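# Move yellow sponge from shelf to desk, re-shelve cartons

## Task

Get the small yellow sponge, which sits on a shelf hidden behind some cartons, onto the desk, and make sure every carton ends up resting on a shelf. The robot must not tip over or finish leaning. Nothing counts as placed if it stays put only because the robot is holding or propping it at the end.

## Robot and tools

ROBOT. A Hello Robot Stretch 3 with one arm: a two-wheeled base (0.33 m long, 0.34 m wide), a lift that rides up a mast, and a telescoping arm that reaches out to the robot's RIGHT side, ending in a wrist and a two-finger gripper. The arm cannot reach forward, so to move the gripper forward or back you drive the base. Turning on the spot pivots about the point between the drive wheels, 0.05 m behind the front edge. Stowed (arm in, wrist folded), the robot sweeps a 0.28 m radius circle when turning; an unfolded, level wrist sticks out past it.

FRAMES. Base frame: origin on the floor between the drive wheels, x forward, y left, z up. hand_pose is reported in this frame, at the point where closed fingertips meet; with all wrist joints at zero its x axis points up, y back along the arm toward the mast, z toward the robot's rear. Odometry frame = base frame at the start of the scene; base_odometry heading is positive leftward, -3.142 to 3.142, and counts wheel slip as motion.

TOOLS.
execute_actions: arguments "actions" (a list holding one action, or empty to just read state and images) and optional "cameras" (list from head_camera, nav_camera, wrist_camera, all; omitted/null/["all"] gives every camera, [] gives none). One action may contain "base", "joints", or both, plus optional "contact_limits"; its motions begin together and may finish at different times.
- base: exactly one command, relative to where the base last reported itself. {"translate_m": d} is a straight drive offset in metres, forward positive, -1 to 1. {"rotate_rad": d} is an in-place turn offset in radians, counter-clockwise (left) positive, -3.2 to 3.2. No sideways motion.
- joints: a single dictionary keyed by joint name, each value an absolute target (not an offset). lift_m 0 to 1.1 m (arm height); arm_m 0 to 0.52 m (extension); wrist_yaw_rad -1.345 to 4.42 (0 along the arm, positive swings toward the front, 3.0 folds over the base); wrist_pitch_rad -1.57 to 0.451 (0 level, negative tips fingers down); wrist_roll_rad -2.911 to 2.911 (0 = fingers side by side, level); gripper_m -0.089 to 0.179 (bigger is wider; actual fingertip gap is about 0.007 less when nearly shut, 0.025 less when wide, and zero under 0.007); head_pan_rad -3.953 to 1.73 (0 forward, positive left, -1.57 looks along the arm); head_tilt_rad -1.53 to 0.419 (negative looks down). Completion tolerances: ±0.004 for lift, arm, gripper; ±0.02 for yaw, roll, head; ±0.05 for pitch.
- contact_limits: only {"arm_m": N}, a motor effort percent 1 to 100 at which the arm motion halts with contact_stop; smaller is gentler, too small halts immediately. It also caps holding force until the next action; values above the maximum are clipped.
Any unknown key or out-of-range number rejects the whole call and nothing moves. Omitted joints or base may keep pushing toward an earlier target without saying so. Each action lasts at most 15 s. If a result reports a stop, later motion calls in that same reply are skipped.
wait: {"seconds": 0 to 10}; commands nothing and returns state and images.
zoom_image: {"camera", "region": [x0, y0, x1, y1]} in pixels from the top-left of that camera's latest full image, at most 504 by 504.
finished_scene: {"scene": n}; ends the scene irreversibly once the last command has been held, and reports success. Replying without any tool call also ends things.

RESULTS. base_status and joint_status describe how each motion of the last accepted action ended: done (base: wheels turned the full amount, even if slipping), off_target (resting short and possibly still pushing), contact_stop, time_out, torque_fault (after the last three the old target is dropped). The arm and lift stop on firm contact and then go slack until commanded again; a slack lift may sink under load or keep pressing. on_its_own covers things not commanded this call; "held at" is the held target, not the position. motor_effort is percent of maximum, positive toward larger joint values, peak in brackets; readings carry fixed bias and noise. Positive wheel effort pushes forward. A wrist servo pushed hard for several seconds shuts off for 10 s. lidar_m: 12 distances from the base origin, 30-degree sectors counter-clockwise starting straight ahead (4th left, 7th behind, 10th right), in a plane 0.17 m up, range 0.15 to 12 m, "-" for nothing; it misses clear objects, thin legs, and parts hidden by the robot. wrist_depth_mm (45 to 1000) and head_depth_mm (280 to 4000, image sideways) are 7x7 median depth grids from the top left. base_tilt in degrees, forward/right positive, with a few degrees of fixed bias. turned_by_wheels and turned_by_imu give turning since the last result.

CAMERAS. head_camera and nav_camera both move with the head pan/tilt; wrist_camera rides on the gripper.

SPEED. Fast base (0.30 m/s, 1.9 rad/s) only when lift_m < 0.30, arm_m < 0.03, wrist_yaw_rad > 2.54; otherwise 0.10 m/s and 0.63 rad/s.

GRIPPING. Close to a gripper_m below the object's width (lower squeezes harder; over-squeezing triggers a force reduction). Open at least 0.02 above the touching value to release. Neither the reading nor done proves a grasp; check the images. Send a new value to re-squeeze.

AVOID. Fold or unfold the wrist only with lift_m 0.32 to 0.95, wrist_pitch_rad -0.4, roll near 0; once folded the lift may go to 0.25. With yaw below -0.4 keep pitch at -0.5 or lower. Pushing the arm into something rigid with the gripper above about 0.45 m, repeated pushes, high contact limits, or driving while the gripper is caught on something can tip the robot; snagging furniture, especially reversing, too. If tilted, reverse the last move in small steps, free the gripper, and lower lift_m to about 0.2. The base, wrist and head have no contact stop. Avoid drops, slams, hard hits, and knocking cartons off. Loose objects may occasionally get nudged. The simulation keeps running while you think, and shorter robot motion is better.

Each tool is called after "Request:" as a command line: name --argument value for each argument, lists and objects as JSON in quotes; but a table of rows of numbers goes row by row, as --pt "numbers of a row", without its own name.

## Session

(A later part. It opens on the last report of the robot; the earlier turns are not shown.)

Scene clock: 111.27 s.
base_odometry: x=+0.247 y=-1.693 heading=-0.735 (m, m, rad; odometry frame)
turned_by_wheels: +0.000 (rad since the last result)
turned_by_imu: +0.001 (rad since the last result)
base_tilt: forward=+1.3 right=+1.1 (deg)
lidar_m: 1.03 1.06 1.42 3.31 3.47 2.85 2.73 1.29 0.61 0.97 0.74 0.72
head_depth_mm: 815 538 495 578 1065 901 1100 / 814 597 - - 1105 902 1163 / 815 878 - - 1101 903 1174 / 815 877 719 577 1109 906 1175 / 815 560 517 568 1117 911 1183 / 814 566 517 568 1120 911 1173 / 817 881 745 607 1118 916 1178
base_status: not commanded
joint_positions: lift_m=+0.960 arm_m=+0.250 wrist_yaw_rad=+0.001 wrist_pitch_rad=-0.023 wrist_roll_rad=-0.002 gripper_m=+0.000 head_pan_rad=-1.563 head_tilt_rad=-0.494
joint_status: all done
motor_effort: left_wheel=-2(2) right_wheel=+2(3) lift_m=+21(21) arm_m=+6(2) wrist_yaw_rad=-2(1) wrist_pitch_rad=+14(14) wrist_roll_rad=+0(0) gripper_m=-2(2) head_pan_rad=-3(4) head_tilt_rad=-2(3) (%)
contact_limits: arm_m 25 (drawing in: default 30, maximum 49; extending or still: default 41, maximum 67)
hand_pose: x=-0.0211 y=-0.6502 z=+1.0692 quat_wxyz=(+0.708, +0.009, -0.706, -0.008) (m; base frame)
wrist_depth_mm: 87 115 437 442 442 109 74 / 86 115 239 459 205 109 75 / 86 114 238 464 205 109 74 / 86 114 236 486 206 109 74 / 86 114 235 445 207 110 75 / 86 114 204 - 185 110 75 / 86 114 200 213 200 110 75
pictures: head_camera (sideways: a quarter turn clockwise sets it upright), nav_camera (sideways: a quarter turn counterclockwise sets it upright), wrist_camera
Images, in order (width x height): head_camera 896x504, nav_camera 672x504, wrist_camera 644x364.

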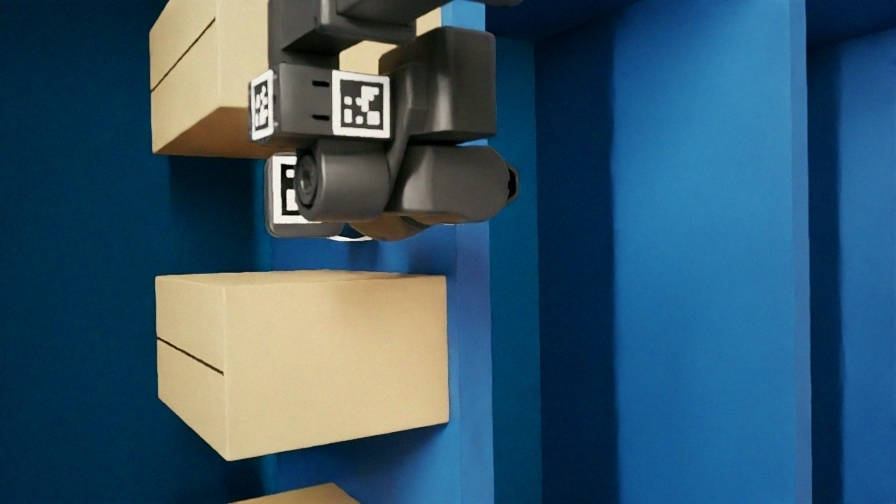

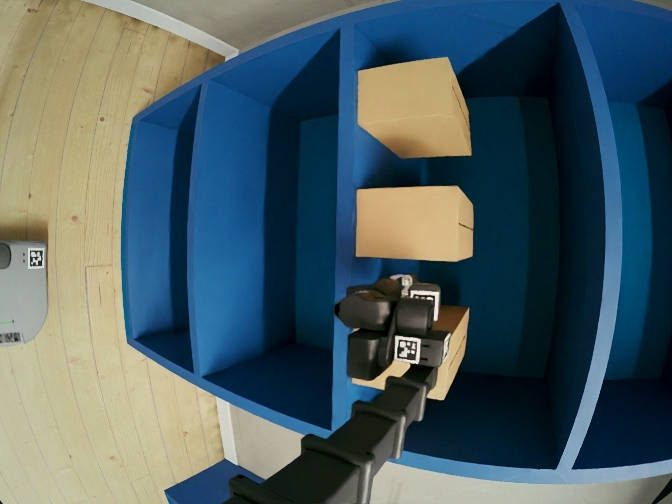

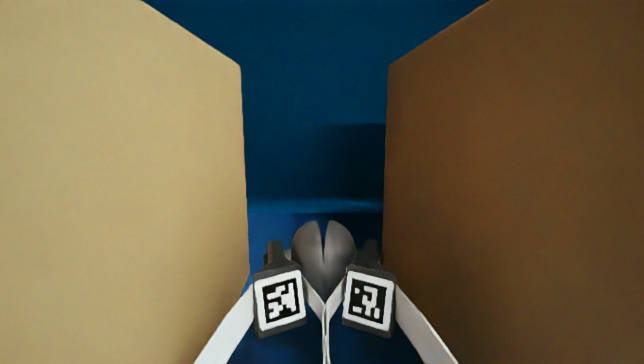

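Request:
execute_actions --actions '[{"joints":{"arm_m":0.32},"contact_limits":{"arm_m":25}}]' --cameras '["wrist_camera","head_camera"]'

Scene clock: 117.37 s.
base_odometry: x=+0.247 y=-1.693 heading=-0.735 (m, m, rad; odometry frame)
turned_by_wheels: +0.000 (rad since the last result)
turned_by_imu: +0.001 (rad since the last result)
base_tilt: forward=+1.2 right=+1.1 (deg)
lidar_m: 1.03 1.06 1.42 3.63 3.46 2.84 2.72 1.30 0.61 0.97 0.74 0.72
head_depth_mm: 815 540 - 568 1065 898 1100 / 816 599 - 568 1097 902 1167 / 817 878 - 577 1106 902 1176 / 816 880 761 578 1107 905 1178 / 813 559 517 568 1110 911 1173 / 814 565 517 567 1112 914 1183 / 815 880 744 605 1116 912 1179
base_status: not commanded
joint_positions: lift_m=+0.960 arm_m=+0.320 wrist_yaw_rad=+0.001 wrist_pitch_rad=-0.023 wrist_roll_rad=-0.002 gripper_m=+0.000 head_pan_rad=-1.563 head_tilt_rad=-0.494
joint_status: all done
motor_effort: left_wheel=-2(2) right_wheel=+3(3) lift_m=+21(22) arm_m=+6(7) wrist_yaw_rad=-1(2) wrist_pitch_rad=+14(14) wrist_roll_rad=+0(0) gripper_m=-3(2) head_pan_rad=-4(3) head_tilt_rad=-2(1) (%)
contact_limits: arm_m 25 (drawing in: default 30, maximum 49; extending or still: default 41, maximum 67)
hand_pose: x=-0.0211 y=-0.7202 z=+1.0692 quat_wxyz=(+0.708, +0.009, -0.706, -0.008) (m; base frame)
wrist_depth_mm: 89 119 378 382 383 103 71 / 89 119 386 391 195 104 71 / 89 118 399 402 196 104 71 / 89 118 402 417 197 104 71 / 89 119 345 416 197 104 71 / 89 118 211 - 175 105 71 / 89 118 199 212 197 105 71
pictures: head_camera (sideways: a quarter turn clockwise sets it upright), wrist_camera
Images, in order (width x height): head_camera 896x504, wrist_camera 644x364.

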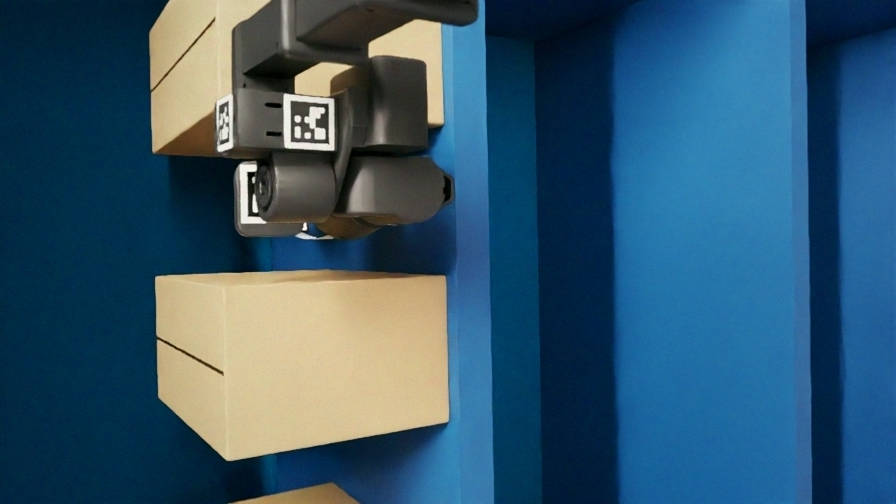

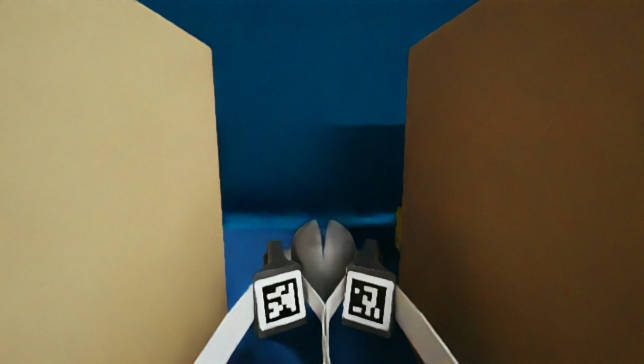

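Request:
execute_actions --actions '[{"base":{"translate_m":-0.11}}]'

Scene clock: 127.90 s.
base_odometry: x=+0.166 y=-1.619 heading=-0.735 (m, m, rad; odometry frame)
turned_by_wheels: +0.000 (rad since the last result)
turned_by_imu: +0.001 (rad since the last result)
base_tilt: forward=+1.2 right=+1.0 (deg)
lidar_m: 1.14 1.17 1.57 3.75 3.80 2.73 2.62 1.20 0.57 0.77 0.90 0.81
head_depth_mm: 731 540 - 571 769 777 895 / 818 597 - 572 1069 903 1104 / 819 859 - 581 1107 906 1180 / 816 897 802 597 1112 907 1178 / 816 893 807 601 1113 909 1172 / 816 858 641 581 1118 912 1177 / 818 573 521 572 1115 917 1180
base_status: done
joint_positions: lift_m=+0.960 arm_m=+0.320 wrist_yaw_rad=+0.001 wrist_pitch_rad=-0.023 wrist_roll_rad=-0.002 gripper_m=+0.000 head_pan_rad=-1.563 head_tilt_rad=-0.494
joint_status: not commanded
motor_effort: left_wheel=-1(3) right_wheel=+2(5) lift_m=+22(22) arm_m=+6(6) wrist_yaw_rad=-2(1) wrist_pitch_rad=+14(14) wrist_roll_rad=+0(1) gripper_m=-2(2) head_pan_rad=-4(4) head_tilt_rad=-2(3) (%)
hand_pose: x=-0.0211 y=-0.7202 z=+1.0692 quat_wxyz=(+0.708, +0.009, -0.706, -0.008) (m; base frame)
wrist_depth_mm: 378 376 381 384 113 62 48 / 385 394 393 385 113 62 48 / 392 403 402 404 114 62 48 / 412 405 420 415 115 62 48 / 349 405 405 320 115 62 48 / 229 285 282 - 104 63 47 / 209 218 217 209 117 63 47
pictures: head_camera (sideways: a quarter turn clockwise sets it upright), nav_camera (sideways: a quarter turn counterclockwise sets it upright), wrist_camera
Images, in order (width x height): head_camera 896x504, nav_camera 672x504, wrist_camera 644x364.

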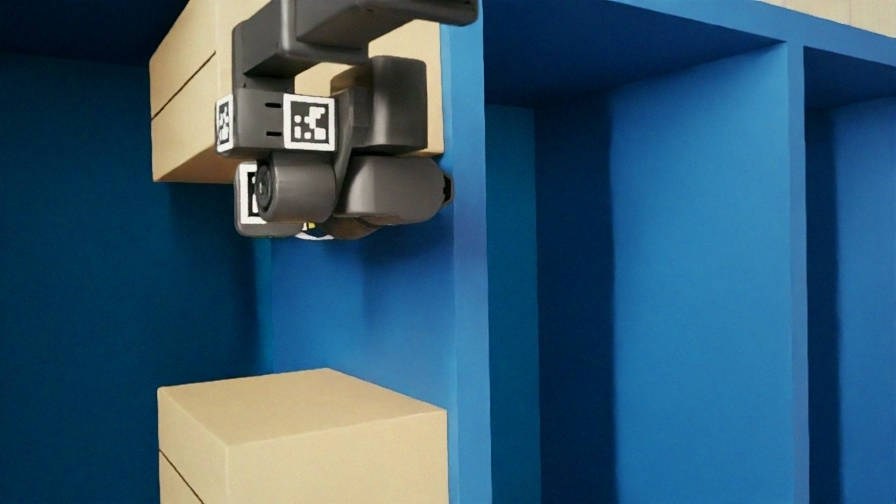

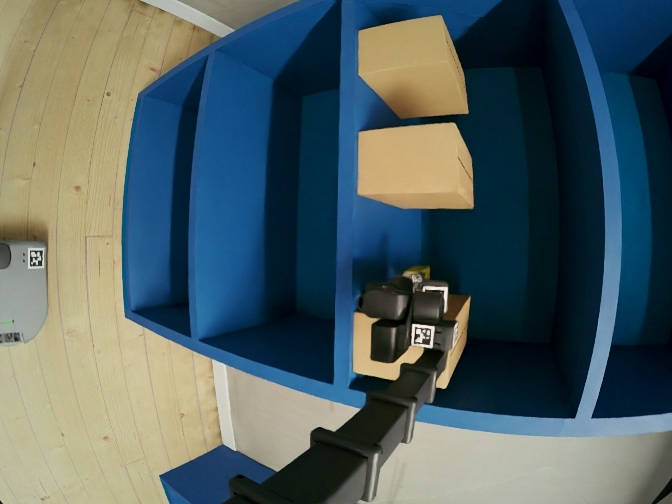

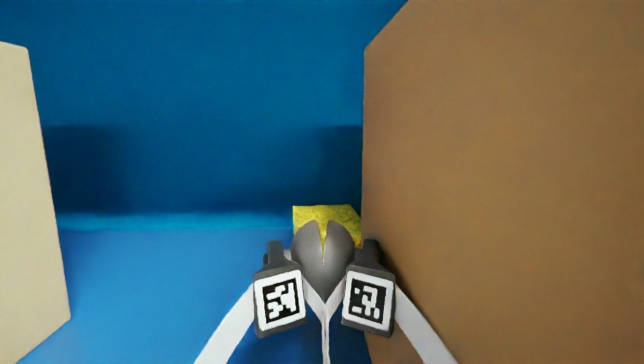

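Request:
execute_actions --actions '[{"base":{"translate_m":-0.025}}]' --cameras '["wrist_camera"]'

Request:
execute_actions --actions '[{"base":{"translate_m":0.11}}]' --cameras '["wrist_camera","head_camera"]'

Scene clock: 134.60 s.
base_odometry: x=+0.147 y=-1.603 heading=-0.735 (m, m, rad; odometry frame)
turned_by_wheels: +0.000 (rad since the last result)
turned_by_imu: +0.001 (rad since the last result)
base_tilt: forward=+1.2 right=+1.1 (deg)
lidar_m: 1.16 1.20 1.61 3.30 3.37 2.71 2.59 1.17 0.56 0.68 0.93 0.83
head_depth_mm: 650 540 - 572 681 743 1209 / 818 597 - 572 1032 881 986 / 819 861 - 583 1102 909 1170 / 816 897 801 598 1113 906 1177 / 818 893 805 601 1114 910 1179 / 818 870 726 603 1115 913 1178 / 817 595 537 579 1118 917 1179
base_status: done
joint_positions: lift_m=+0.960 arm_m=+0.320 wrist_yaw_rad=+0.001 wrist_pitch_rad=-0.023 wrist_roll_rad=-0.002 gripper_m=+0.000 head_pan_rad=-1.563 head_tilt_rad=-0.494
joint_status: not commanded
motor_effort: left_wheel=-2(2) right_wheel=+2(4) lift_m=+21(22) arm_m=+5(6) wrist_yaw_rad=-2(1) wrist_pitch_rad=+14(14) wrist_roll_rad=+0(1) gripper_m=-2(4) head_pan_rad=-4(4) head_tilt_rad=-2(2) (%)
hand_pose: x=-0.0211 y=-0.7202 z=+1.0692 quat_wxyz=(+0.708, +0.009, -0.706, -0.008) (m; base frame)
wrist_depth_mm: 377 378 378 382 113 62 48 / 385 389 391 392 114 62 48 / 400 404 404 406 114 62 48 / 409 408 414 414 115 62 47 / 413 408 408 301 116 63 47 / 285 286 282 - 104 63 47 / 219 219 217 212 117 63 48
pictures: wrist_camera
Images, in order (width x height): wrist_camera 644x364.

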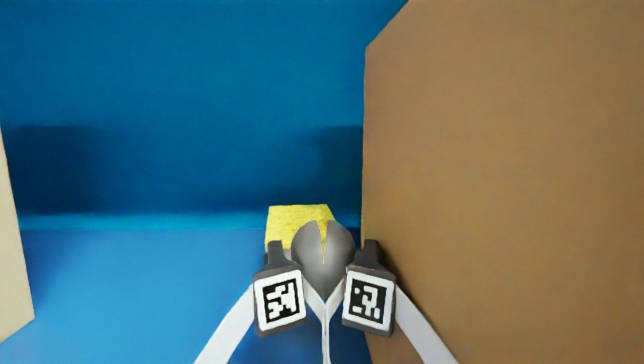

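Scene clock: 136.67 s.
base_odometry: x=+0.229 y=-1.676 heading=-0.735 (m, m, rad; odometry frame)
turned_by_wheels: +0.000 (rad since the last result)
turned_by_imu: +0.001 (rad since the last result)
base_tilt: forward=+1.3 right=+1.0 (deg)
lidar_m: 1.06 1.09 1.46 3.29 3.86 2.82 2.70 1.27 0.60 0.97 0.77 0.74
head_depth_mm: 818 636 - 591 1031 898 1007 / 815 880 - 578 1102 902 1170 / 819 880 - 578 1106 908 1173 / 816 891 801 597 1112 905 1174 / 816 622 533 576 1112 907 1175 / 817 567 517 567 1114 915 1175 / 816 857 526 583 1118 917 1181
base_status: done
joint_positions: lift_m=+0.960 arm_m=+0.320 wrist_yaw_rad=+0.001 wrist_pitch_rad=-0.023 wrist_roll_rad=-0.002 gripper_m=+0.000 head_pan_rad=-1.563 head_tilt_rad=-0.494
joint_status: not commanded
motor_effort: left_wheel=-1(2) right_wheel=+2(7) lift_m=+21(22) arm_m=+6(6) wrist_yaw_rad=-1(1) wrist_pitch_rad=+14(14) wrist_roll_rad=+0(0) gripper_m=-2(3) head_pan_rad=-4(4) head_tilt_rad=-2(2) (%)
hand_pose: x=-0.0211 y=-0.7202 z=+1.0692 quat_wxyz=(+0.708, +0.009, -0.706, -0.008) (m; base frame)
wrist_depth_mm: 122 374 377 376 382 385 315 / 123 167 389 391 393 395 171 / 122 167 394 402 404 408 171 / 122 166 413 417 414 418 171 / 122 166 407 424 304 345 172 / 121 166 283 - 271 267 172 / 122 166 217 212 217 219 173
pictures: head_camera (sideways: a quarter turn clockwise sets it upright), wrist_camera
Images, in order (width x height): head_camera 896x504, wrist_camera 644x364.

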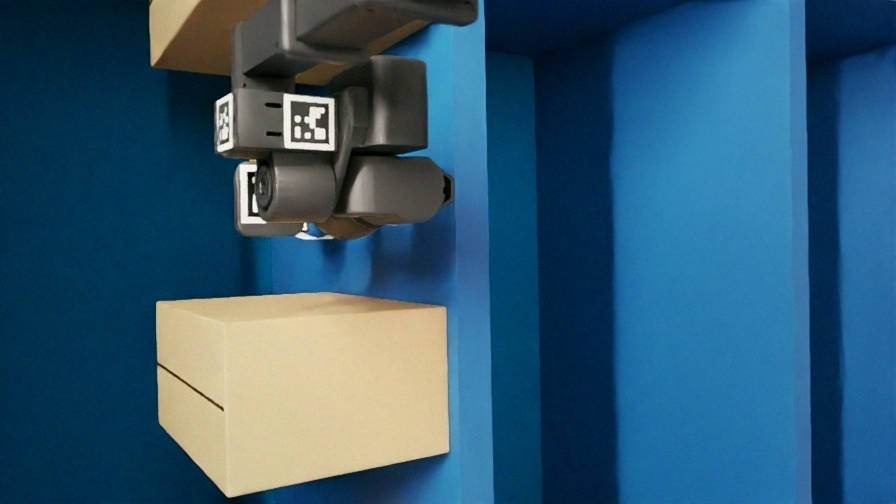

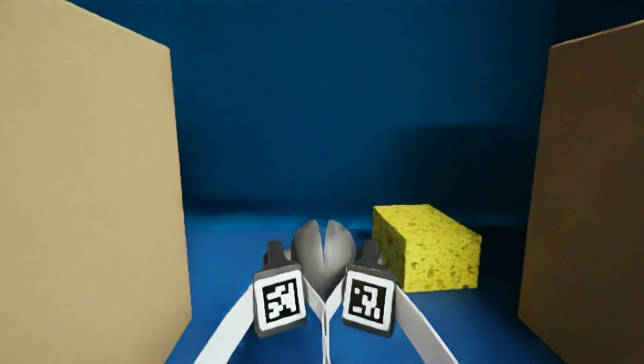

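Request:
execute_actions --actions '[{"joints":{"wrist_yaw_rad":-0.3,"wrist_pitch_rad":-0.17,"gripper_m":0.12,"arm_m":0.33}}]' --cameras '["wrist_camera","head_camera"]'

Scene clock: 153.30 s.
base_odometry: x=+0.229 y=-1.676 heading=-0.735 (m, m, rad; odometry frame)
turned_by_wheels: +0.000 (rad since the last result)
turned_by_imu: +0.001 (rad since the last result)
base_tilt: forward=+1.3 right=+1.1 (deg)
lidar_m: 1.05 1.09 1.46 3.30 3.86 2.82 2.70 1.27 0.60 0.97 0.77 0.74
head_depth_mm: 816 660 - 614 1033 902 1016 / 815 881 - 579 1102 902 1170 / 815 887 - 578 1106 903 1165 / 814 892 801 598 1112 908 1169 / 817 619 532 574 1118 914 1175 / 815 566 518 569 1113 911 1179 / 814 858 533 582 1118 916 1182
base_status: not commanded
joint_positions: lift_m=+0.960 arm_m=+0.330 wrist_yaw_rad=-0.291 wrist_pitch_rad=-0.186 wrist_roll_rad=-0.002 gripper_m=+0.120 head_pan_rad=-1.563 head_tilt_rad=-0.494
joint_status: all done
motor_effort: left_wheel=+0(2) right_wheel=-3(3) lift_m=+22(21) arm_m=+6(2) wrist_yaw_rad=-6(6) wrist_pitch_rad=+10(15) wrist_roll_rad=+0(0) gripper_m=+3(83) head_pan_rad=-4(4) head_tilt_rad=-2(2) (%)
hand_pose: x=-0.0925 y=-0.7115 z=+1.0280 quat_wxyz=(+0.688, -0.037, -0.705, -0.168) (m; base frame)
wrist_depth_mm: 310 332 352 376 204 143 110 / 316 345 370 401 209 145 112 / 336 359 383 417 215 149 113 / 343 348 324 269 221 151 115 / 249 249 248 247 226 148 117 / 193 203 193 193 191 144 119 / 164 149 157 158 157 150 119
pictures: head_camera (sideways: a quarter turn clockwise sets it upright), wrist_camera
Images, in order (width x height): head_camera 896x504, wrist_camera 644x364.

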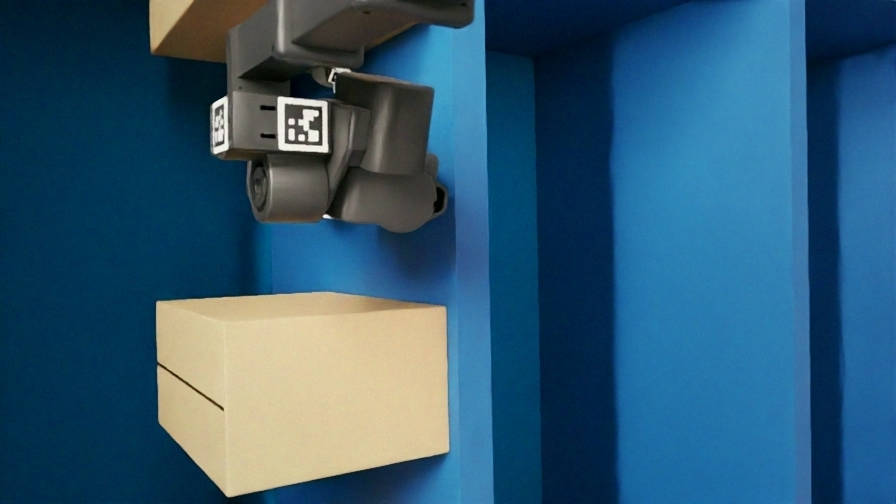

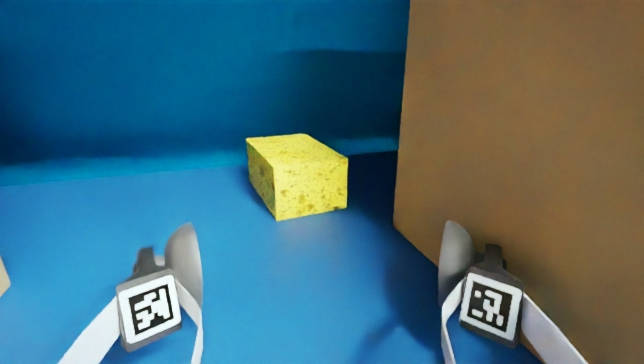

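Request:
execute_actions --actions '[{"joints":{"gripper_m":0.09,"arm_m":0.39},"contact_limits":{"arm_m":25}}]' --cameras '["wrist_camera"]'

Scene clock: 160.90 s.
base_odometry: x=+0.229 y=-1.676 heading=-0.735 (m, m, rad; odometry frame)
turned_by_wheels: +0.000 (rad since the last result)
turned_by_imu: +0.001 (rad since the last result)
base_tilt: forward=+1.3 right=+0.9 (deg)
lidar_m: 1.06 1.09 1.45 3.31 3.85 2.83 2.70 1.27 0.60 0.97 0.77 0.74
head_depth_mm: 814 660 - 591 1035 901 1012 / 816 870 - 593 1100 903 1167 / 820 880 - 594 1106 905 1174 / 815 895 804 598 1109 906 1172 / 816 619 533 574 1109 909 1176 / 813 567 518 568 1119 910 1177 / 815 860 524 583 1115 913 1178
base_status: not commanded
joint_positions: lift_m=+0.960 arm_m=+0.390 wrist_yaw_rad=-0.298 wrist_pitch_rad=-0.187 wrist_roll_rad=-0.002 gripper_m=+0.090 head_pan_rad=-1.563 head_tilt_rad=-0.494
joint_status: all done
motor_effort: left_wheel=-1(0) right_wheel=+1(3) lift_m=+21(21) arm_m=+6(10) wrist_yaw_rad=-2(5) wrist_pitch_rad=+11(11) wrist_roll_rad=+0(0) gripper_m=+0(80) head_pan_rad=-4(4) head_tilt_rad=-2(2) (%)
contact_limits: arm_m 25 (drawing in: default 30, maximum 49; extending or still: default 41, maximum 67)
hand_pose: x=-0.0940 y=-0.7709 z=+1.0278 quat_wxyz=(+0.687, -0.038, -0.705, -0.170) (m; base frame)
wrist_depth_mm: 262 279 302 324 348 138 107 / 272 293 315 340 364 141 108 / 283 304 329 358 383 144 109 / 297 314 319 221 319 147 112 / 249 247 247 217 246 149 113 / 192 192 192 192 192 145 115 / 157 151 157 156 158 146 118
pictures: wrist_camera
Images, in order (width x height): wrist_camera 644x364.

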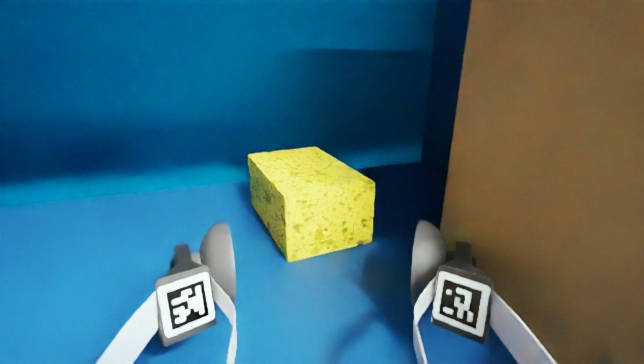

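Request:
execute_actions --actions '[{"joints":{"wrist_yaw_rad":-0.37,"arm_m":0.47},"contact_limits":{"arm_m":25}}]' --cameras '["wrist_camera"]'

Scene clock: 172.00 s.
base_odometry: x=+0.229 y=-1.676 heading=-0.735 (m, m, rad; odometry frame)
turned_by_wheels: +0.000 (rad since the last result)
turned_by_imu: +0.001 (rad since the last result)
base_tilt: forward=+1.3 right=+1.1 (deg)
lidar_m: 1.05 1.09 1.46 3.29 3.87 2.82 2.70 1.27 0.60 0.97 0.77 0.74
head_depth_mm: 812 594 - 580 1036 898 1016 / 815 869 715 592 1101 902 1169 / 813 865 - 595 1104 908 1172 / 815 889 803 600 1107 907 1173 / 817 620 533 576 1107 911 1171 / 816 565 518 568 1115 913 1180 / 811 860 525 581 1116 913 1176
base_status: not commanded
joint_positions: lift_m=+0.960 arm_m=+0.470 wrist_yaw_rad=-0.366 wrist_pitch_rad=-0.193 wrist_roll_rad=-0.002 gripper_m=+0.090 head_pan_rad=-1.563 head_tilt_rad=-0.494
joint_status: all done
motor_effort: left_wheel=-1(5) right_wheel=+1(13) lift_m=+21(21) arm_m=+6(4) wrist_yaw_rad=-2(14) wrist_pitch_rad=+14(14) wrist_roll_rad=+0(0) gripper_m=+0(5) head_pan_rad=-4(4) head_tilt_rad=-2(2) (%)
contact_limits: arm_m 25 (drawing in: default 30, maximum 49; extending or still: default 41, maximum 67)
hand_pose: x=-0.1098 y=-0.8450 z=+1.0263 quat_wxyz=(+0.681, -0.060, -0.703, -0.196) (m; base frame)
wrist_depth_mm: 199 214 233 255 285 249 91 / 205 222 244 269 302 256 92 / 215 233 256 285 312 128 93 / 225 243 261 284 323 129 94 / 230 246 179 153 230 130 94 / 191 190 173 134 154 126 95 / 155 150 155 144 152 135 96
pictures: wrist_camera
Images, in order (width x height): wrist_camera 644x364.

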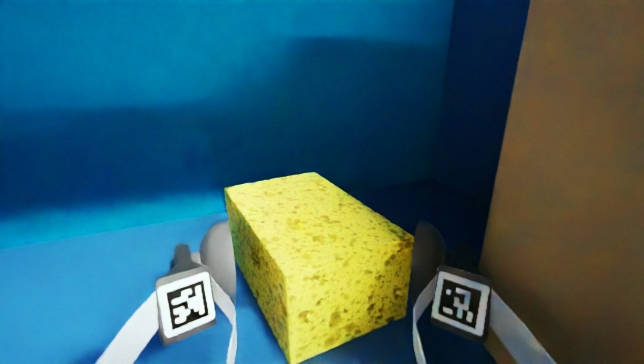

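Request:
execute_actions --actions '[{"joints":{"gripper_m":0.02}}]' --cameras '["wrist_camera"]'

Request:
execute_actions --actions '[{"joints":{"lift_m":0.99,"wrist_yaw_rad":-0.2}}]' --cameras '["wrist_camera"]'

Scene clock: 176.40 s.
base_odometry: x=+0.229 y=-1.676 heading=-0.735 (m, m, rad; odometry frame)
turned_by_wheels: +0.000 (rad since the last result)
turned_by_imu: +0.001 (rad since the last result)
base_tilt: forward=+1.2 right=+1.2 (deg)
lidar_m: 1.05 1.09 1.46 3.30 3.84 2.83 2.70 1.27 0.60 0.97 0.77 0.74
head_depth_mm: 816 594 - 581 1035 901 1017 / 816 868 730 592 1098 906 1167 / 814 868 - 596 1107 908 1178 / 816 894 803 597 1105 907 1166 / 816 619 533 574 1109 909 1173 / 815 566 517 569 1114 912 1183 / 814 856 526 581 1118 914 1184
base_status: not commanded
joint_positions: lift_m=+0.960 arm_m=+0.470 wrist_yaw_rad=-0.367 wrist_pitch_rad=-0.192 wrist_roll_rad=-0.002 gripper_m=+0.021 head_pan_rad=-1.563 head_tilt_rad=-0.494
joint_status: all done
motor_effort: left_wheel=+0(1) right_wheel=+1(1) lift_m=+22(22) arm_m=+6(6) wrist_yaw_rad=-2(3) wrist_pitch_rad=+13(14) wrist_roll_rad=+0(0) gripper_m=-23(95) head_pan_rad=-4(4) head_tilt_rad=-2(2) (%)
hand_pose: x=-0.1101 y=-0.8450 z=+1.0267 quat_wxyz=(+0.681, -0.061, -0.703, -0.195) (m; base frame)
wrist_depth_mm: 200 214 232 257 286 249 91 / 208 222 244 272 301 255 92 / 215 230 256 283 318 128 93 / 225 245 259 283 318 128 93 / 231 246 205 152 245 130 94 / 190 190 - 140 156 132 95 / 156 156 150 147 156 126 96
pictures: wrist_camera
Images, in order (width x height): wrist_camera 644x364.

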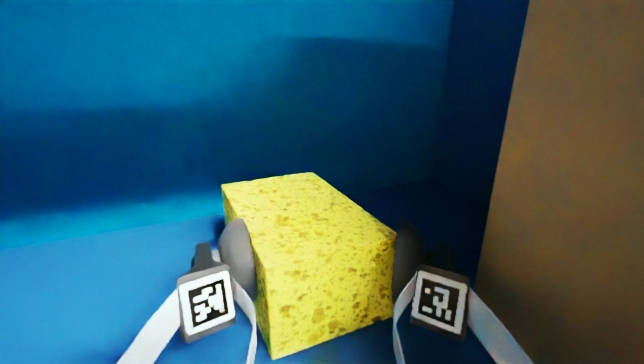

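Scene clock: 177.47 s.
base_odometry: x=+0.229 y=-1.676 heading=-0.735 (m, m, rad; odometry frame)
turned_by_wheels: +0.000 (rad since the last result)
turned_by_imu: +0.000 (rad since the last result)
base_tilt: forward=+1.1 right=+0.9 (deg)
lidar_m: 1.06 1.09 1.46 3.30 3.87 2.83 2.70 1.27 0.60 0.97 0.77 0.74
head_depth_mm: 812 761 554 578 1032 899 1014 / 816 - 751 592 1101 903 1167 / 813 - 718 596 1103 902 1167 / 814 892 799 599 1111 908 1172 / 816 619 532 575 1112 912 1182 / 815 566 519 570 1114 911 1178 / 813 852 526 580 1118 915 1180
base_status: not commanded
joint_positions: lift_m=+0.990 arm_m=+0.470 wrist_yaw_rad=-0.203 wrist_pitch_rad=-0.192 wrist_roll_rad=-0.002 gripper_m=+0.027 head_pan_rad=-1.563 head_tilt_rad=-0.494
joint_status: all done
on_its_own: gripper_m is held at +0.026, not at your +0.020, by its stall guard, which is still easing
motor_effort: left_wheel=-1(1) right_wheel=+2(2) lift_m=+49(51) arm_m=+6(6) wrist_yaw_rad=+2(2) wrist_pitch_rad=+13(13) wrist_roll_rad=+1(0) gripper_m=-17(23) head_pan_rad=-4(4) head_tilt_rad=-2(2) (%)
hand_pose: x=-0.0713 y=-0.8564 z=+1.0557 quat_wxyz=(+0.694, -0.004, -0.706, -0.139) (m; base frame)
wrist_depth_mm: 207 214 226 238 253 268 239 / 213 224 237 250 268 281 240 / 226 235 247 265 282 297 243 / 235 247 256 268 296 315 246 / 248 259 228 152 303 301 250 / 235 236 - 140 156 235 131 / 193 193 186 154 187 191 132
pictures: wrist_camera
Images, in order (width x height): wrist_camera 644x364.

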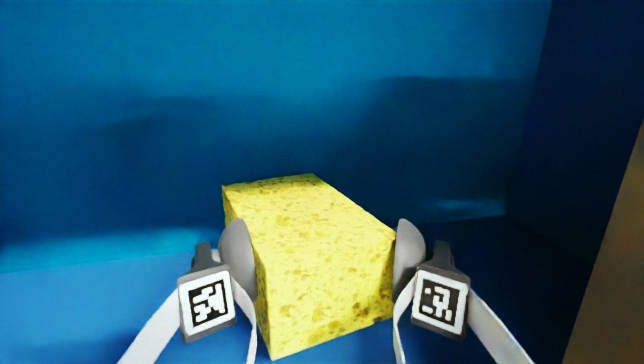

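Request:
execute_actions --actions '[{"joints":{"arm_m":0.0,"head_pan_rad":1.6,"head_tilt_rad":-0.3}}]'

Scene clock: 184.93 s.
base_odometry: x=+0.229 y=-1.676 heading=-0.735 (m, m, rad; odometry frame)
turned_by_wheels: +0.000 (rad since the last result)
turned_by_imu: +0.002 (rad since the last result)
base_tilt: forward=+1.1 right=+1.2 (deg)
lidar_m: 1.05 1.08 1.46 3.31 3.86 2.82 2.70 1.27 0.60 0.97 0.77 0.74
head_depth_mm: 3237 3380 3675 3215 2375 1841 1464 / 3218 3425 3709 3432 2380 1831 1478 / 3290 3438 3633 3394 2379 1830 1479 / 3232 3417 3717 3519 2404 1841 1485 / 3282 3400 3691 3550 2436 1834 1495 / 3294 3441 3728 3525 2443 1839 - / 3258 3511 3703 3490 - - -
base_status: not commanded
joint_positions: lift_m=+0.990 arm_m=+0.001 wrist_yaw_rad=-0.201 wrist_pitch_rad=-0.192 wrist_roll_rad=-0.002 gripper_m=+0.030 head_pan_rad=+1.593 head_tilt_rad=-0.310
joint_status: all done
on_its_own: gripper_m is held at +0.029, not at your +0.020, by its stall guard, which is not easing now
motor_effort: left_wheel=-1(1) right_wheel=+2(2) lift_m=+49(49) arm_m=-5(6) wrist_yaw_rad=+1(2) wrist_pitch_rad=+13(13) wrist_roll_rad=+0(0) gripper_m=-19(19) head_pan_rad=+4(44) head_tilt_rad=+4(17) (%)
hand_pose: x=-0.0708 y=-0.3880 z=+1.0557 quat_wxyz=(+0.695, -0.003, -0.706, -0.138) (m; base frame)
wrist_depth_mm: 233 599 641 675 301 323 803 / 239 333 658 681 305 317 875 / 249 321 682 548 327 332 921 / 261 307 430 342 341 352 - / 276 290 239 151 343 369 - / 276 296 - 140 155 407 - / 743 783 742 154 600 - -
pictures: head_camera (sideways: a quarter turn clockwise sets it upright), nav_camera (sideways: a quarter turn counterclockwise sets it upright), wrist_camera
Images, in order (width x height): head_camera 896x504, nav_camera 672x504, wrist_camera 644x364.

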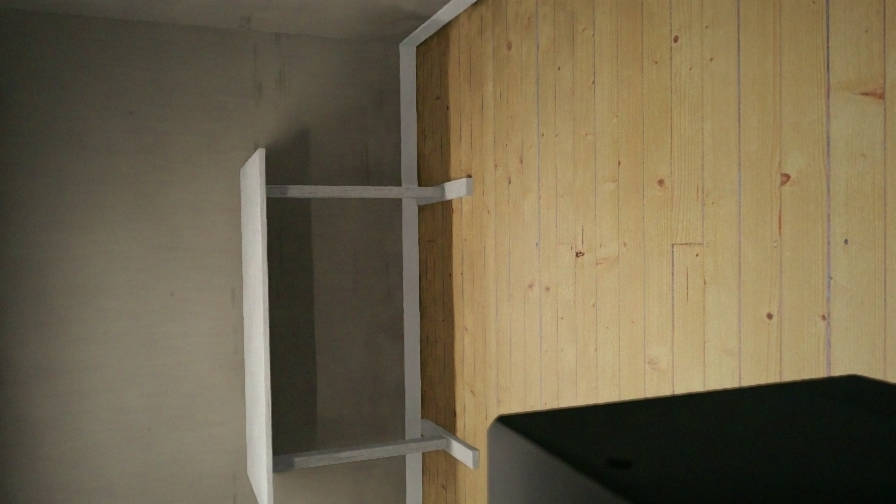

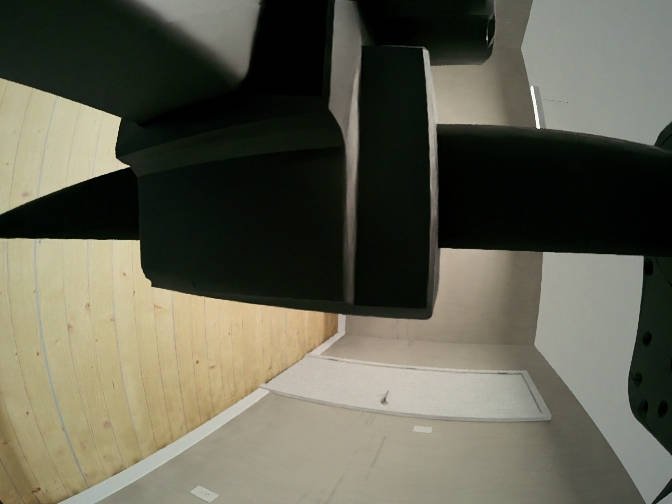

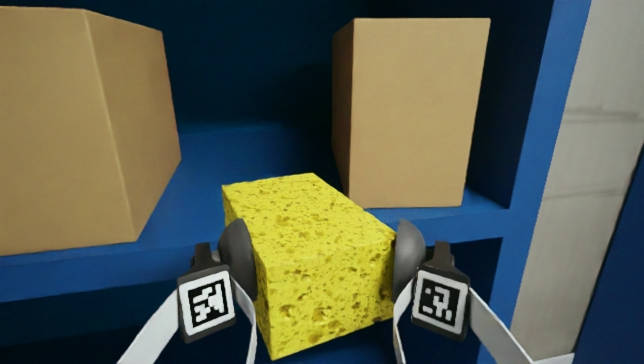

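Request:
execute_actions --actions '[{"joints":{"lift_m":0.9,"wrist_pitch_rad":-0.4,"head_pan_rad":0,"head_tilt_rad":-0.3}}]' --cameras '[]'

Request:
execute_actions --actions '[{"base":{"rotate_rad":1.66},"joints":{"lift_m":0.285,"wrist_yaw_rad":2.7}}]'

Scene clock: 202.50 s.
base_odometry: x=+0.229 y=-1.676 heading=-0.735 (m, m, rad; odometry frame)
turned_by_wheels: +0.000 (rad since the last result)
turned_by_imu: +0.001 (rad since the last result)
base_tilt: forward=+1.1 right=+1.1 (deg)
lidar_m: 1.05 1.08 1.46 3.30 3.88 2.82 2.70 1.27 0.60 0.97 0.77 0.74
head_depth_mm: 888 946 1007 1081 1156 1266 1367 / 888 944 1005 1076 1164 1256 1358 / 888 946 1004 1076 1159 1260 1374 / 890 944 1007 1079 1158 1268 1370 / 891 946 1009 1080 1170 1266 1379 / 889 947 1006 1077 1160 1262 1368 / 890 941 1010 1086 1161 1260 1367
base_status: not commanded
joint_positions: lift_m=+0.900 arm_m=+0.001 wrist_yaw_rad=-0.201 wrist_pitch_rad=-0.417 wrist_roll_rad=-0.002 gripper_m=+0.030 head_pan_rad=+0.007 head_tilt_rad=-0.310
joint_status: all done
on_its_own: gripper_m is held at +0.029, not at your +0.020, by its stall guard, which is not easing now
motor_effort: left_wheel=-1(1) right_wheel=+2(2) lift_m=+22(41) arm_m=-5(6) wrist_yaw_rad=+0(2) wrist_pitch_rad=+10(15) wrist_roll_rad=+0(0) gripper_m=-19(20) head_pan_rad=-4(45) head_tilt_rad=+3(5) (%)
hand_pose: x=-0.0664 y=-0.3661 z=+0.9134 quat_wxyz=(+0.675, +0.077, -0.702, -0.215) (m; base frame)
wrist_depth_mm: 223 237 249 259 272 290 827 / 623 653 677 721 493 345 917 / 676 697 763 799 553 373 - / 723 771 809 839 574 410 - / 733 733 431 152 506 - - / 613 613 - 141 156 - - / 535 519 517 155 540 - -
pictures: none
No camera images: the call's "cameras" was empty. Leave "cameras" out to get every camera's image.

Scene clock: 208.93 s.
base_odometry: x=+0.229 y=-1.676 heading=+0.925 (m, m, rad; odometry frame)
turned_by_wheels: +1.660 (rad since the last result)
turned_by_imu: +1.652 (rad since the last result)
base_tilt: forward=+1.3 right=+1.2 (deg)
lidar_m: 3.31 3.62 2.77 2.11 1.33 0.60 0.97 0.74 1.08 1.06 1.11 1.59
head_depth_mm: 3147 3384 3619 3416 2371 1817 1465 / 3272 3397 3591 3331 2381 1821 1480 / 3216 3414 3643 3496 2379 1833 1483 / 3285 3418 3698 3462 2405 1851 1483 / 3302 3436 3791 3470 2422 1839 1492 / 3346 3513 3719 3460 2412 1856 1501 / 3383 3582 3907 3586 2442 1856 1488
base_status: done
joint_positions: lift_m=+0.285 arm_m=+0.001 wrist_yaw_rad=+2.697 wrist_pitch_rad=-0.417 wrist_roll_rad=-0.002 gripper_m=+0.030 head_pan_rad=+0.007 head_tilt_rad=-0.309
joint_status: all done
on_its_own: gripper_m is held at +0.029, not at your +0.020, by its stall guard, which is not easing now
motor_effort: left_wheel=-2(5) right_wheel=+3(6) lift_m=+21(24) arm_m=-5(5) wrist_yaw_rad=+2(3) wrist_pitch_rad=+10(10) wrist_roll_rad=+0(0) gripper_m=-19(19) head_pan_rad=-4(4) head_tilt_rad=+4(4) (%)
hand_pose: x=+0.0753 y=+0.0566 z=+0.2983 quat_wxyz=(+0.296, +0.706, -0.009, +0.643) (m; base frame)
wrist_depth_mm: - - - - - - - / - - - - - - - / 952 971 989 988 959 996 928 / 754 725 731 711 724 744 733 / 631 603 376 152 598 596 605 / - 509 - 140 156 502 512 / - - - 155 433 439 443
pictures: head_camera (sideways: a quarter turn clockwise sets it upright), nav_camera (sideways: a quarter turn counterclockwise sets it upright), wrist_camera
Images, in order (width x height): head_camera 896x504, nav_camera 672x504, wrist_camera 644x364.

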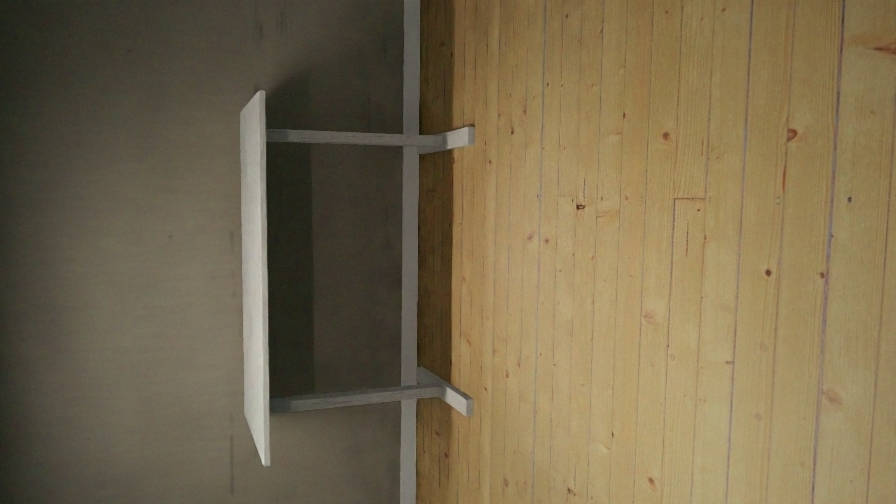

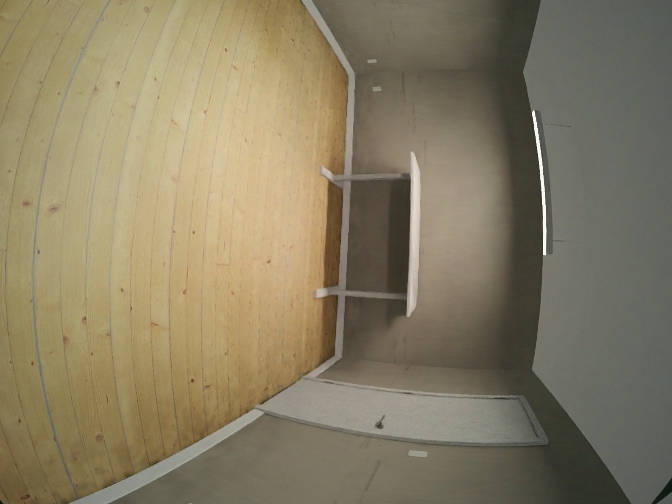

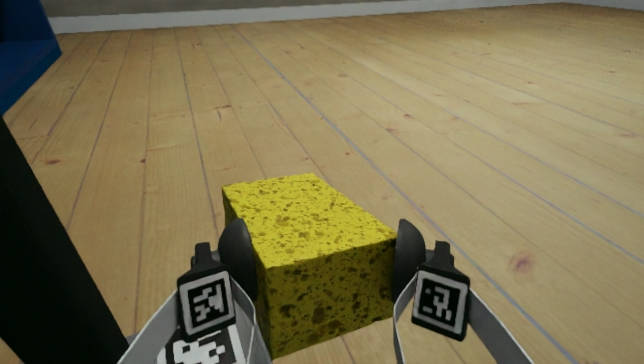

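Request:
execute_actions --actions '[{"base":{"translate_m":1.0}}]' --cameras '[]'

Request:
execute_actions --actions '[{"base":{"translate_m":1.0}}]' --cameras '["head_camera"]'

Scene clock: 218.23 s.
base_odometry: x=+0.831 y=-0.878 heading=+0.925 (m, m, rad; odometry frame)
turned_by_wheels: +0.000 (rad since the last result)
turned_by_imu: +0.007 (rad since the last result)
base_tilt: forward=+1.2 right=+1.1 (deg)
lidar_m: 2.32 2.46 2.69 2.64 2.59 1.87 1.54 1.49 1.14 1.12 1.18 1.66
head_depth_mm: 2337 2506 2619 2855 2367 1824 1479 / 2362 2518 2623 2791 2398 1836 1483 / 2398 2509 2688 2911 2412 1832 1485 / 2407 2547 2704 2903 2407 1844 1492 / 2416 2561 2759 2942 2408 1837 1488 / 2468 2618 2773 2921 2436 1849 1488 / 2472 2615 2716 2986 2432 1854 1489
base_status: done
joint_positions: lift_m=+0.285 arm_m=+0.001 wrist_yaw_rad=+2.698 wrist_pitch_rad=-0.417 wrist_roll_rad=-0.002 gripper_m=+0.030 head_pan_rad=+0.007 head_tilt_rad=-0.309
joint_status: not commanded
on_its_own: gripper_m is held at +0.029, not at your +0.020, by its stall guard, which is not easing now
motor_effort: left_wheel=-1(5) right_wheel=+3(11) lift_m=+22(22) arm_m=-5(6) wrist_yaw_rad=+1(2) wrist_pitch_rad=+11(11) wrist_roll_rad=+0(0) gripper_m=-19(19) head_pan_rad=-4(4) head_tilt_rad=+3(4) (%)
hand_pose: x=+0.0751 y=+0.0566 z=+0.2982 quat_wxyz=(+0.296, +0.706, -0.009, +0.644) (m; base frame)
wrist_depth_mm: - - - - - - - / - - - - - - - / 941 950 965 970 949 961 974 / 732 747 732 690 733 734 744 / 624 597 377 152 596 602 604 / - 507 - 141 156 508 506 / - - - 154 427 446 442
pictures: none
No camera images: the call's "cameras" was empty. Leave "cameras" out to get every camera's image.

Scene clock: 223.23 s.
base_odometry: x=+1.433 y=-0.080 heading=+0.925 (m, m, rad; odometry frame)
turned_by_wheels: +0.000 (rad since the last result)
turned_by_imu: +0.006 (rad since the last result)
base_tilt: forward=+1.3 right=+1.2 (deg)
lidar_m: 1.78 1.56 2.63 2.58 2.74 2.72 2.51 1.57 1.20 1.15 1.23 1.35
head_depth_mm: 1494 1589 1649 1167 1880 1658 1446 / 1510 1605 1668 1178 1969 1828 1483 / 1522 1606 1672 1182 1980 1834 1476 / 1545 1637 1695 1189 2000 1851 1481 / 1542 1639 1690 1202 2038 1839 1485 / 1559 1651 1720 1205 2067 1851 1496 / 1582 1674 1729 1221 2056 1863 1495
base_status: done
joint_positions: lift_m=+0.285 arm_m=+0.001 wrist_yaw_rad=+2.698 wrist_pitch_rad=-0.418 wrist_roll_rad=-0.002 gripper_m=+0.030 head_pan_rad=+0.007 head_tilt_rad=-0.309
joint_status: not commanded
on_its_own: gripper_m is held at +0.029, not at your +0.020, by its stall guard, which is not easing now
motor_effort: left_wheel=-1(5) right_wheel=+3(11) lift_m=+22(22) arm_m=-5(5) wrist_yaw_rad=+1(1) wrist_pitch_rad=+11(11) wrist_roll_rad=+1(0) gripper_m=-18(19) head_pan_rad=-4(4) head_tilt_rad=+2(3) (%)
hand_pose: x=+0.0751 y=+0.0566 z=+0.2982 quat_wxyz=(+0.296, +0.706, -0.009, +0.644) (m; base frame)
wrist_depth_mm: - - - - - - - / - - - - - - - / 964 949 969 975 965 937 941 / 736 730 730 704 734 735 731 / 613 597 378 151 600 607 611 / - 509 - 140 155 506 505 / - - - 155 426 442 444
pictures: head_camera (sideways: a quarter turn clockwise sets it upright)
Images, in order (width x height): head_camera 896x504.

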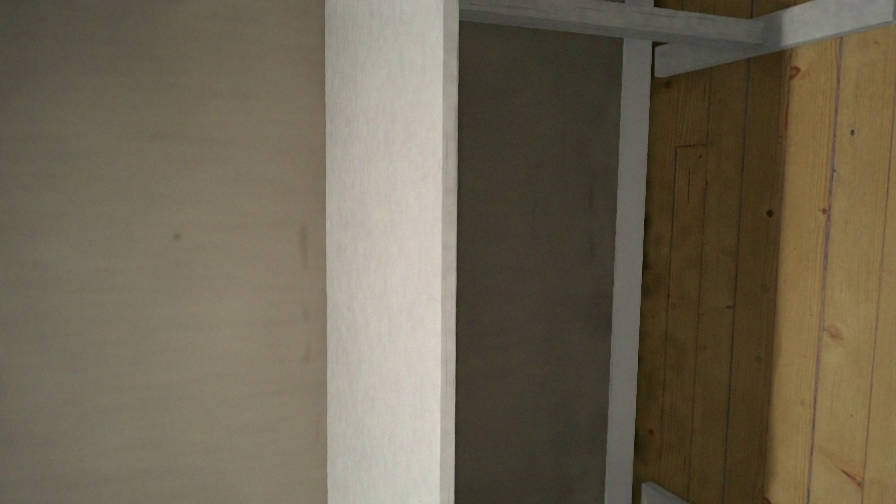

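Request:
execute_actions --actions '[{"base":{"translate_m":0.5},"joints":{"lift_m":1.0,"wrist_yaw_rad":1.5,"head_tilt_rad":-0.7}}]'

Scene clock: 239.10 s.
base_odometry: x=+1.734 y=+0.320 heading=+0.925 (m, m, rad; odometry frame)
turned_by_wheels: +0.000 (rad since the last result)
turned_by_imu: +0.005 (rad since the last result)
base_tilt: forward=+1.3 right=+1.1 (deg)
lidar_m: 1.28 1.16 1.97 2.54 2.69 3.15 3.01 1.61 1.22 1.20 1.29 0.89
head_depth_mm: 1051 774 595 1644 1485 1313 1175 / 1061 779 598 1669 1548 1346 1181 / 1066 781 600 1674 1550 1337 1181 / 1077 789 604 1708 1562 1358 1181 / 1077 788 606 1723 1566 1346 1183 / 1091 799 609 1734 1568 1350 1187 / 1102 800 612 1739 1580 1355 1194
base_status: done
joint_positions: lift_m=+1.000 arm_m=+0.001 wrist_yaw_rad=+1.503 wrist_pitch_rad=-0.418 wrist_roll_rad=-0.002 gripper_m=+0.030 head_pan_rad=+0.007 head_tilt_rad=-0.692
joint_status: all done
on_its_own: gripper_m is held at +0.029, not at your +0.020, by its stall guard, which is not easing now
motor_effort: left_wheel=-2(7) right_wheel=+3(9) lift_m=+49(50) arm_m=-5(6) wrist_yaw_rad=-2(3) wrist_pitch_rad=+11(11) wrist_roll_rad=+0(0) gripper_m=-19(20) head_pan_rad=-3(4) head_tilt_rad=-3(23) (%)
hand_pose: x=+0.2025 y=-0.1614 z=+1.0122 quat_wxyz=(+0.606, +0.579, -0.404, +0.366) (m; base frame)
wrist_depth_mm: - - - - - - - / 574 587 588 581 588 581 - / 439 435 434 438 439 434 436 / - - - - - - - / - - - 152 - - - / - - - 140 156 - - / - - - 155 - - -
pictures: head_camera (sideways: a quarter turn clockwise sets it upright), nav_camera (sideways: a quarter turn counterclockwise sets it upright), wrist_camera
Images, in order (width x height): head_camera 896x504, nav_camera 672x504, wrist_camera 644x364.

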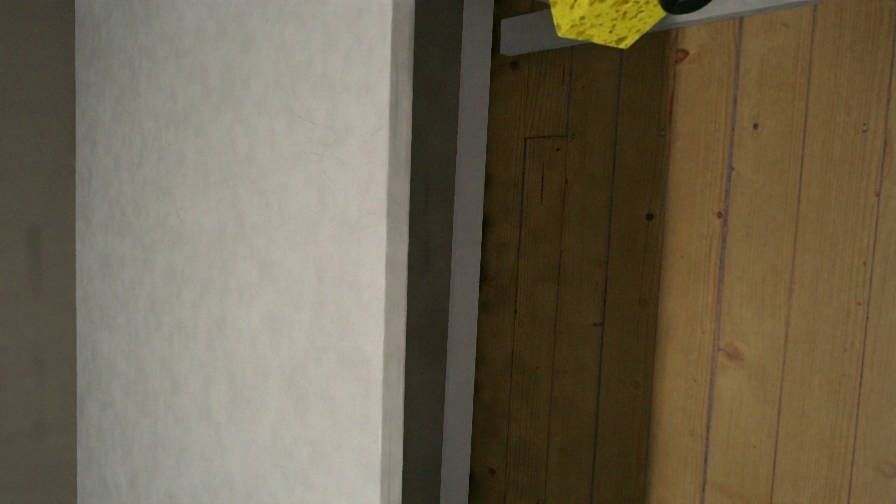

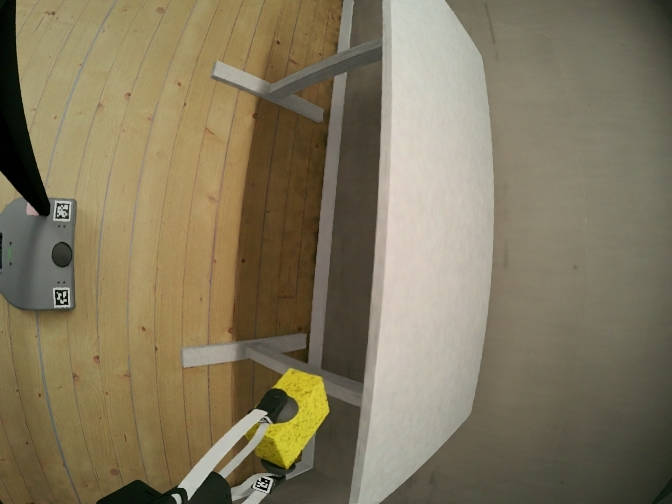

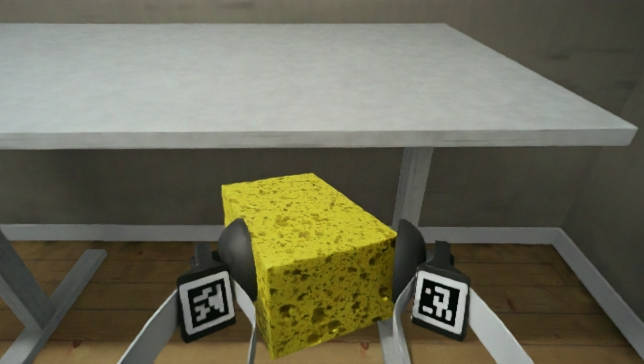

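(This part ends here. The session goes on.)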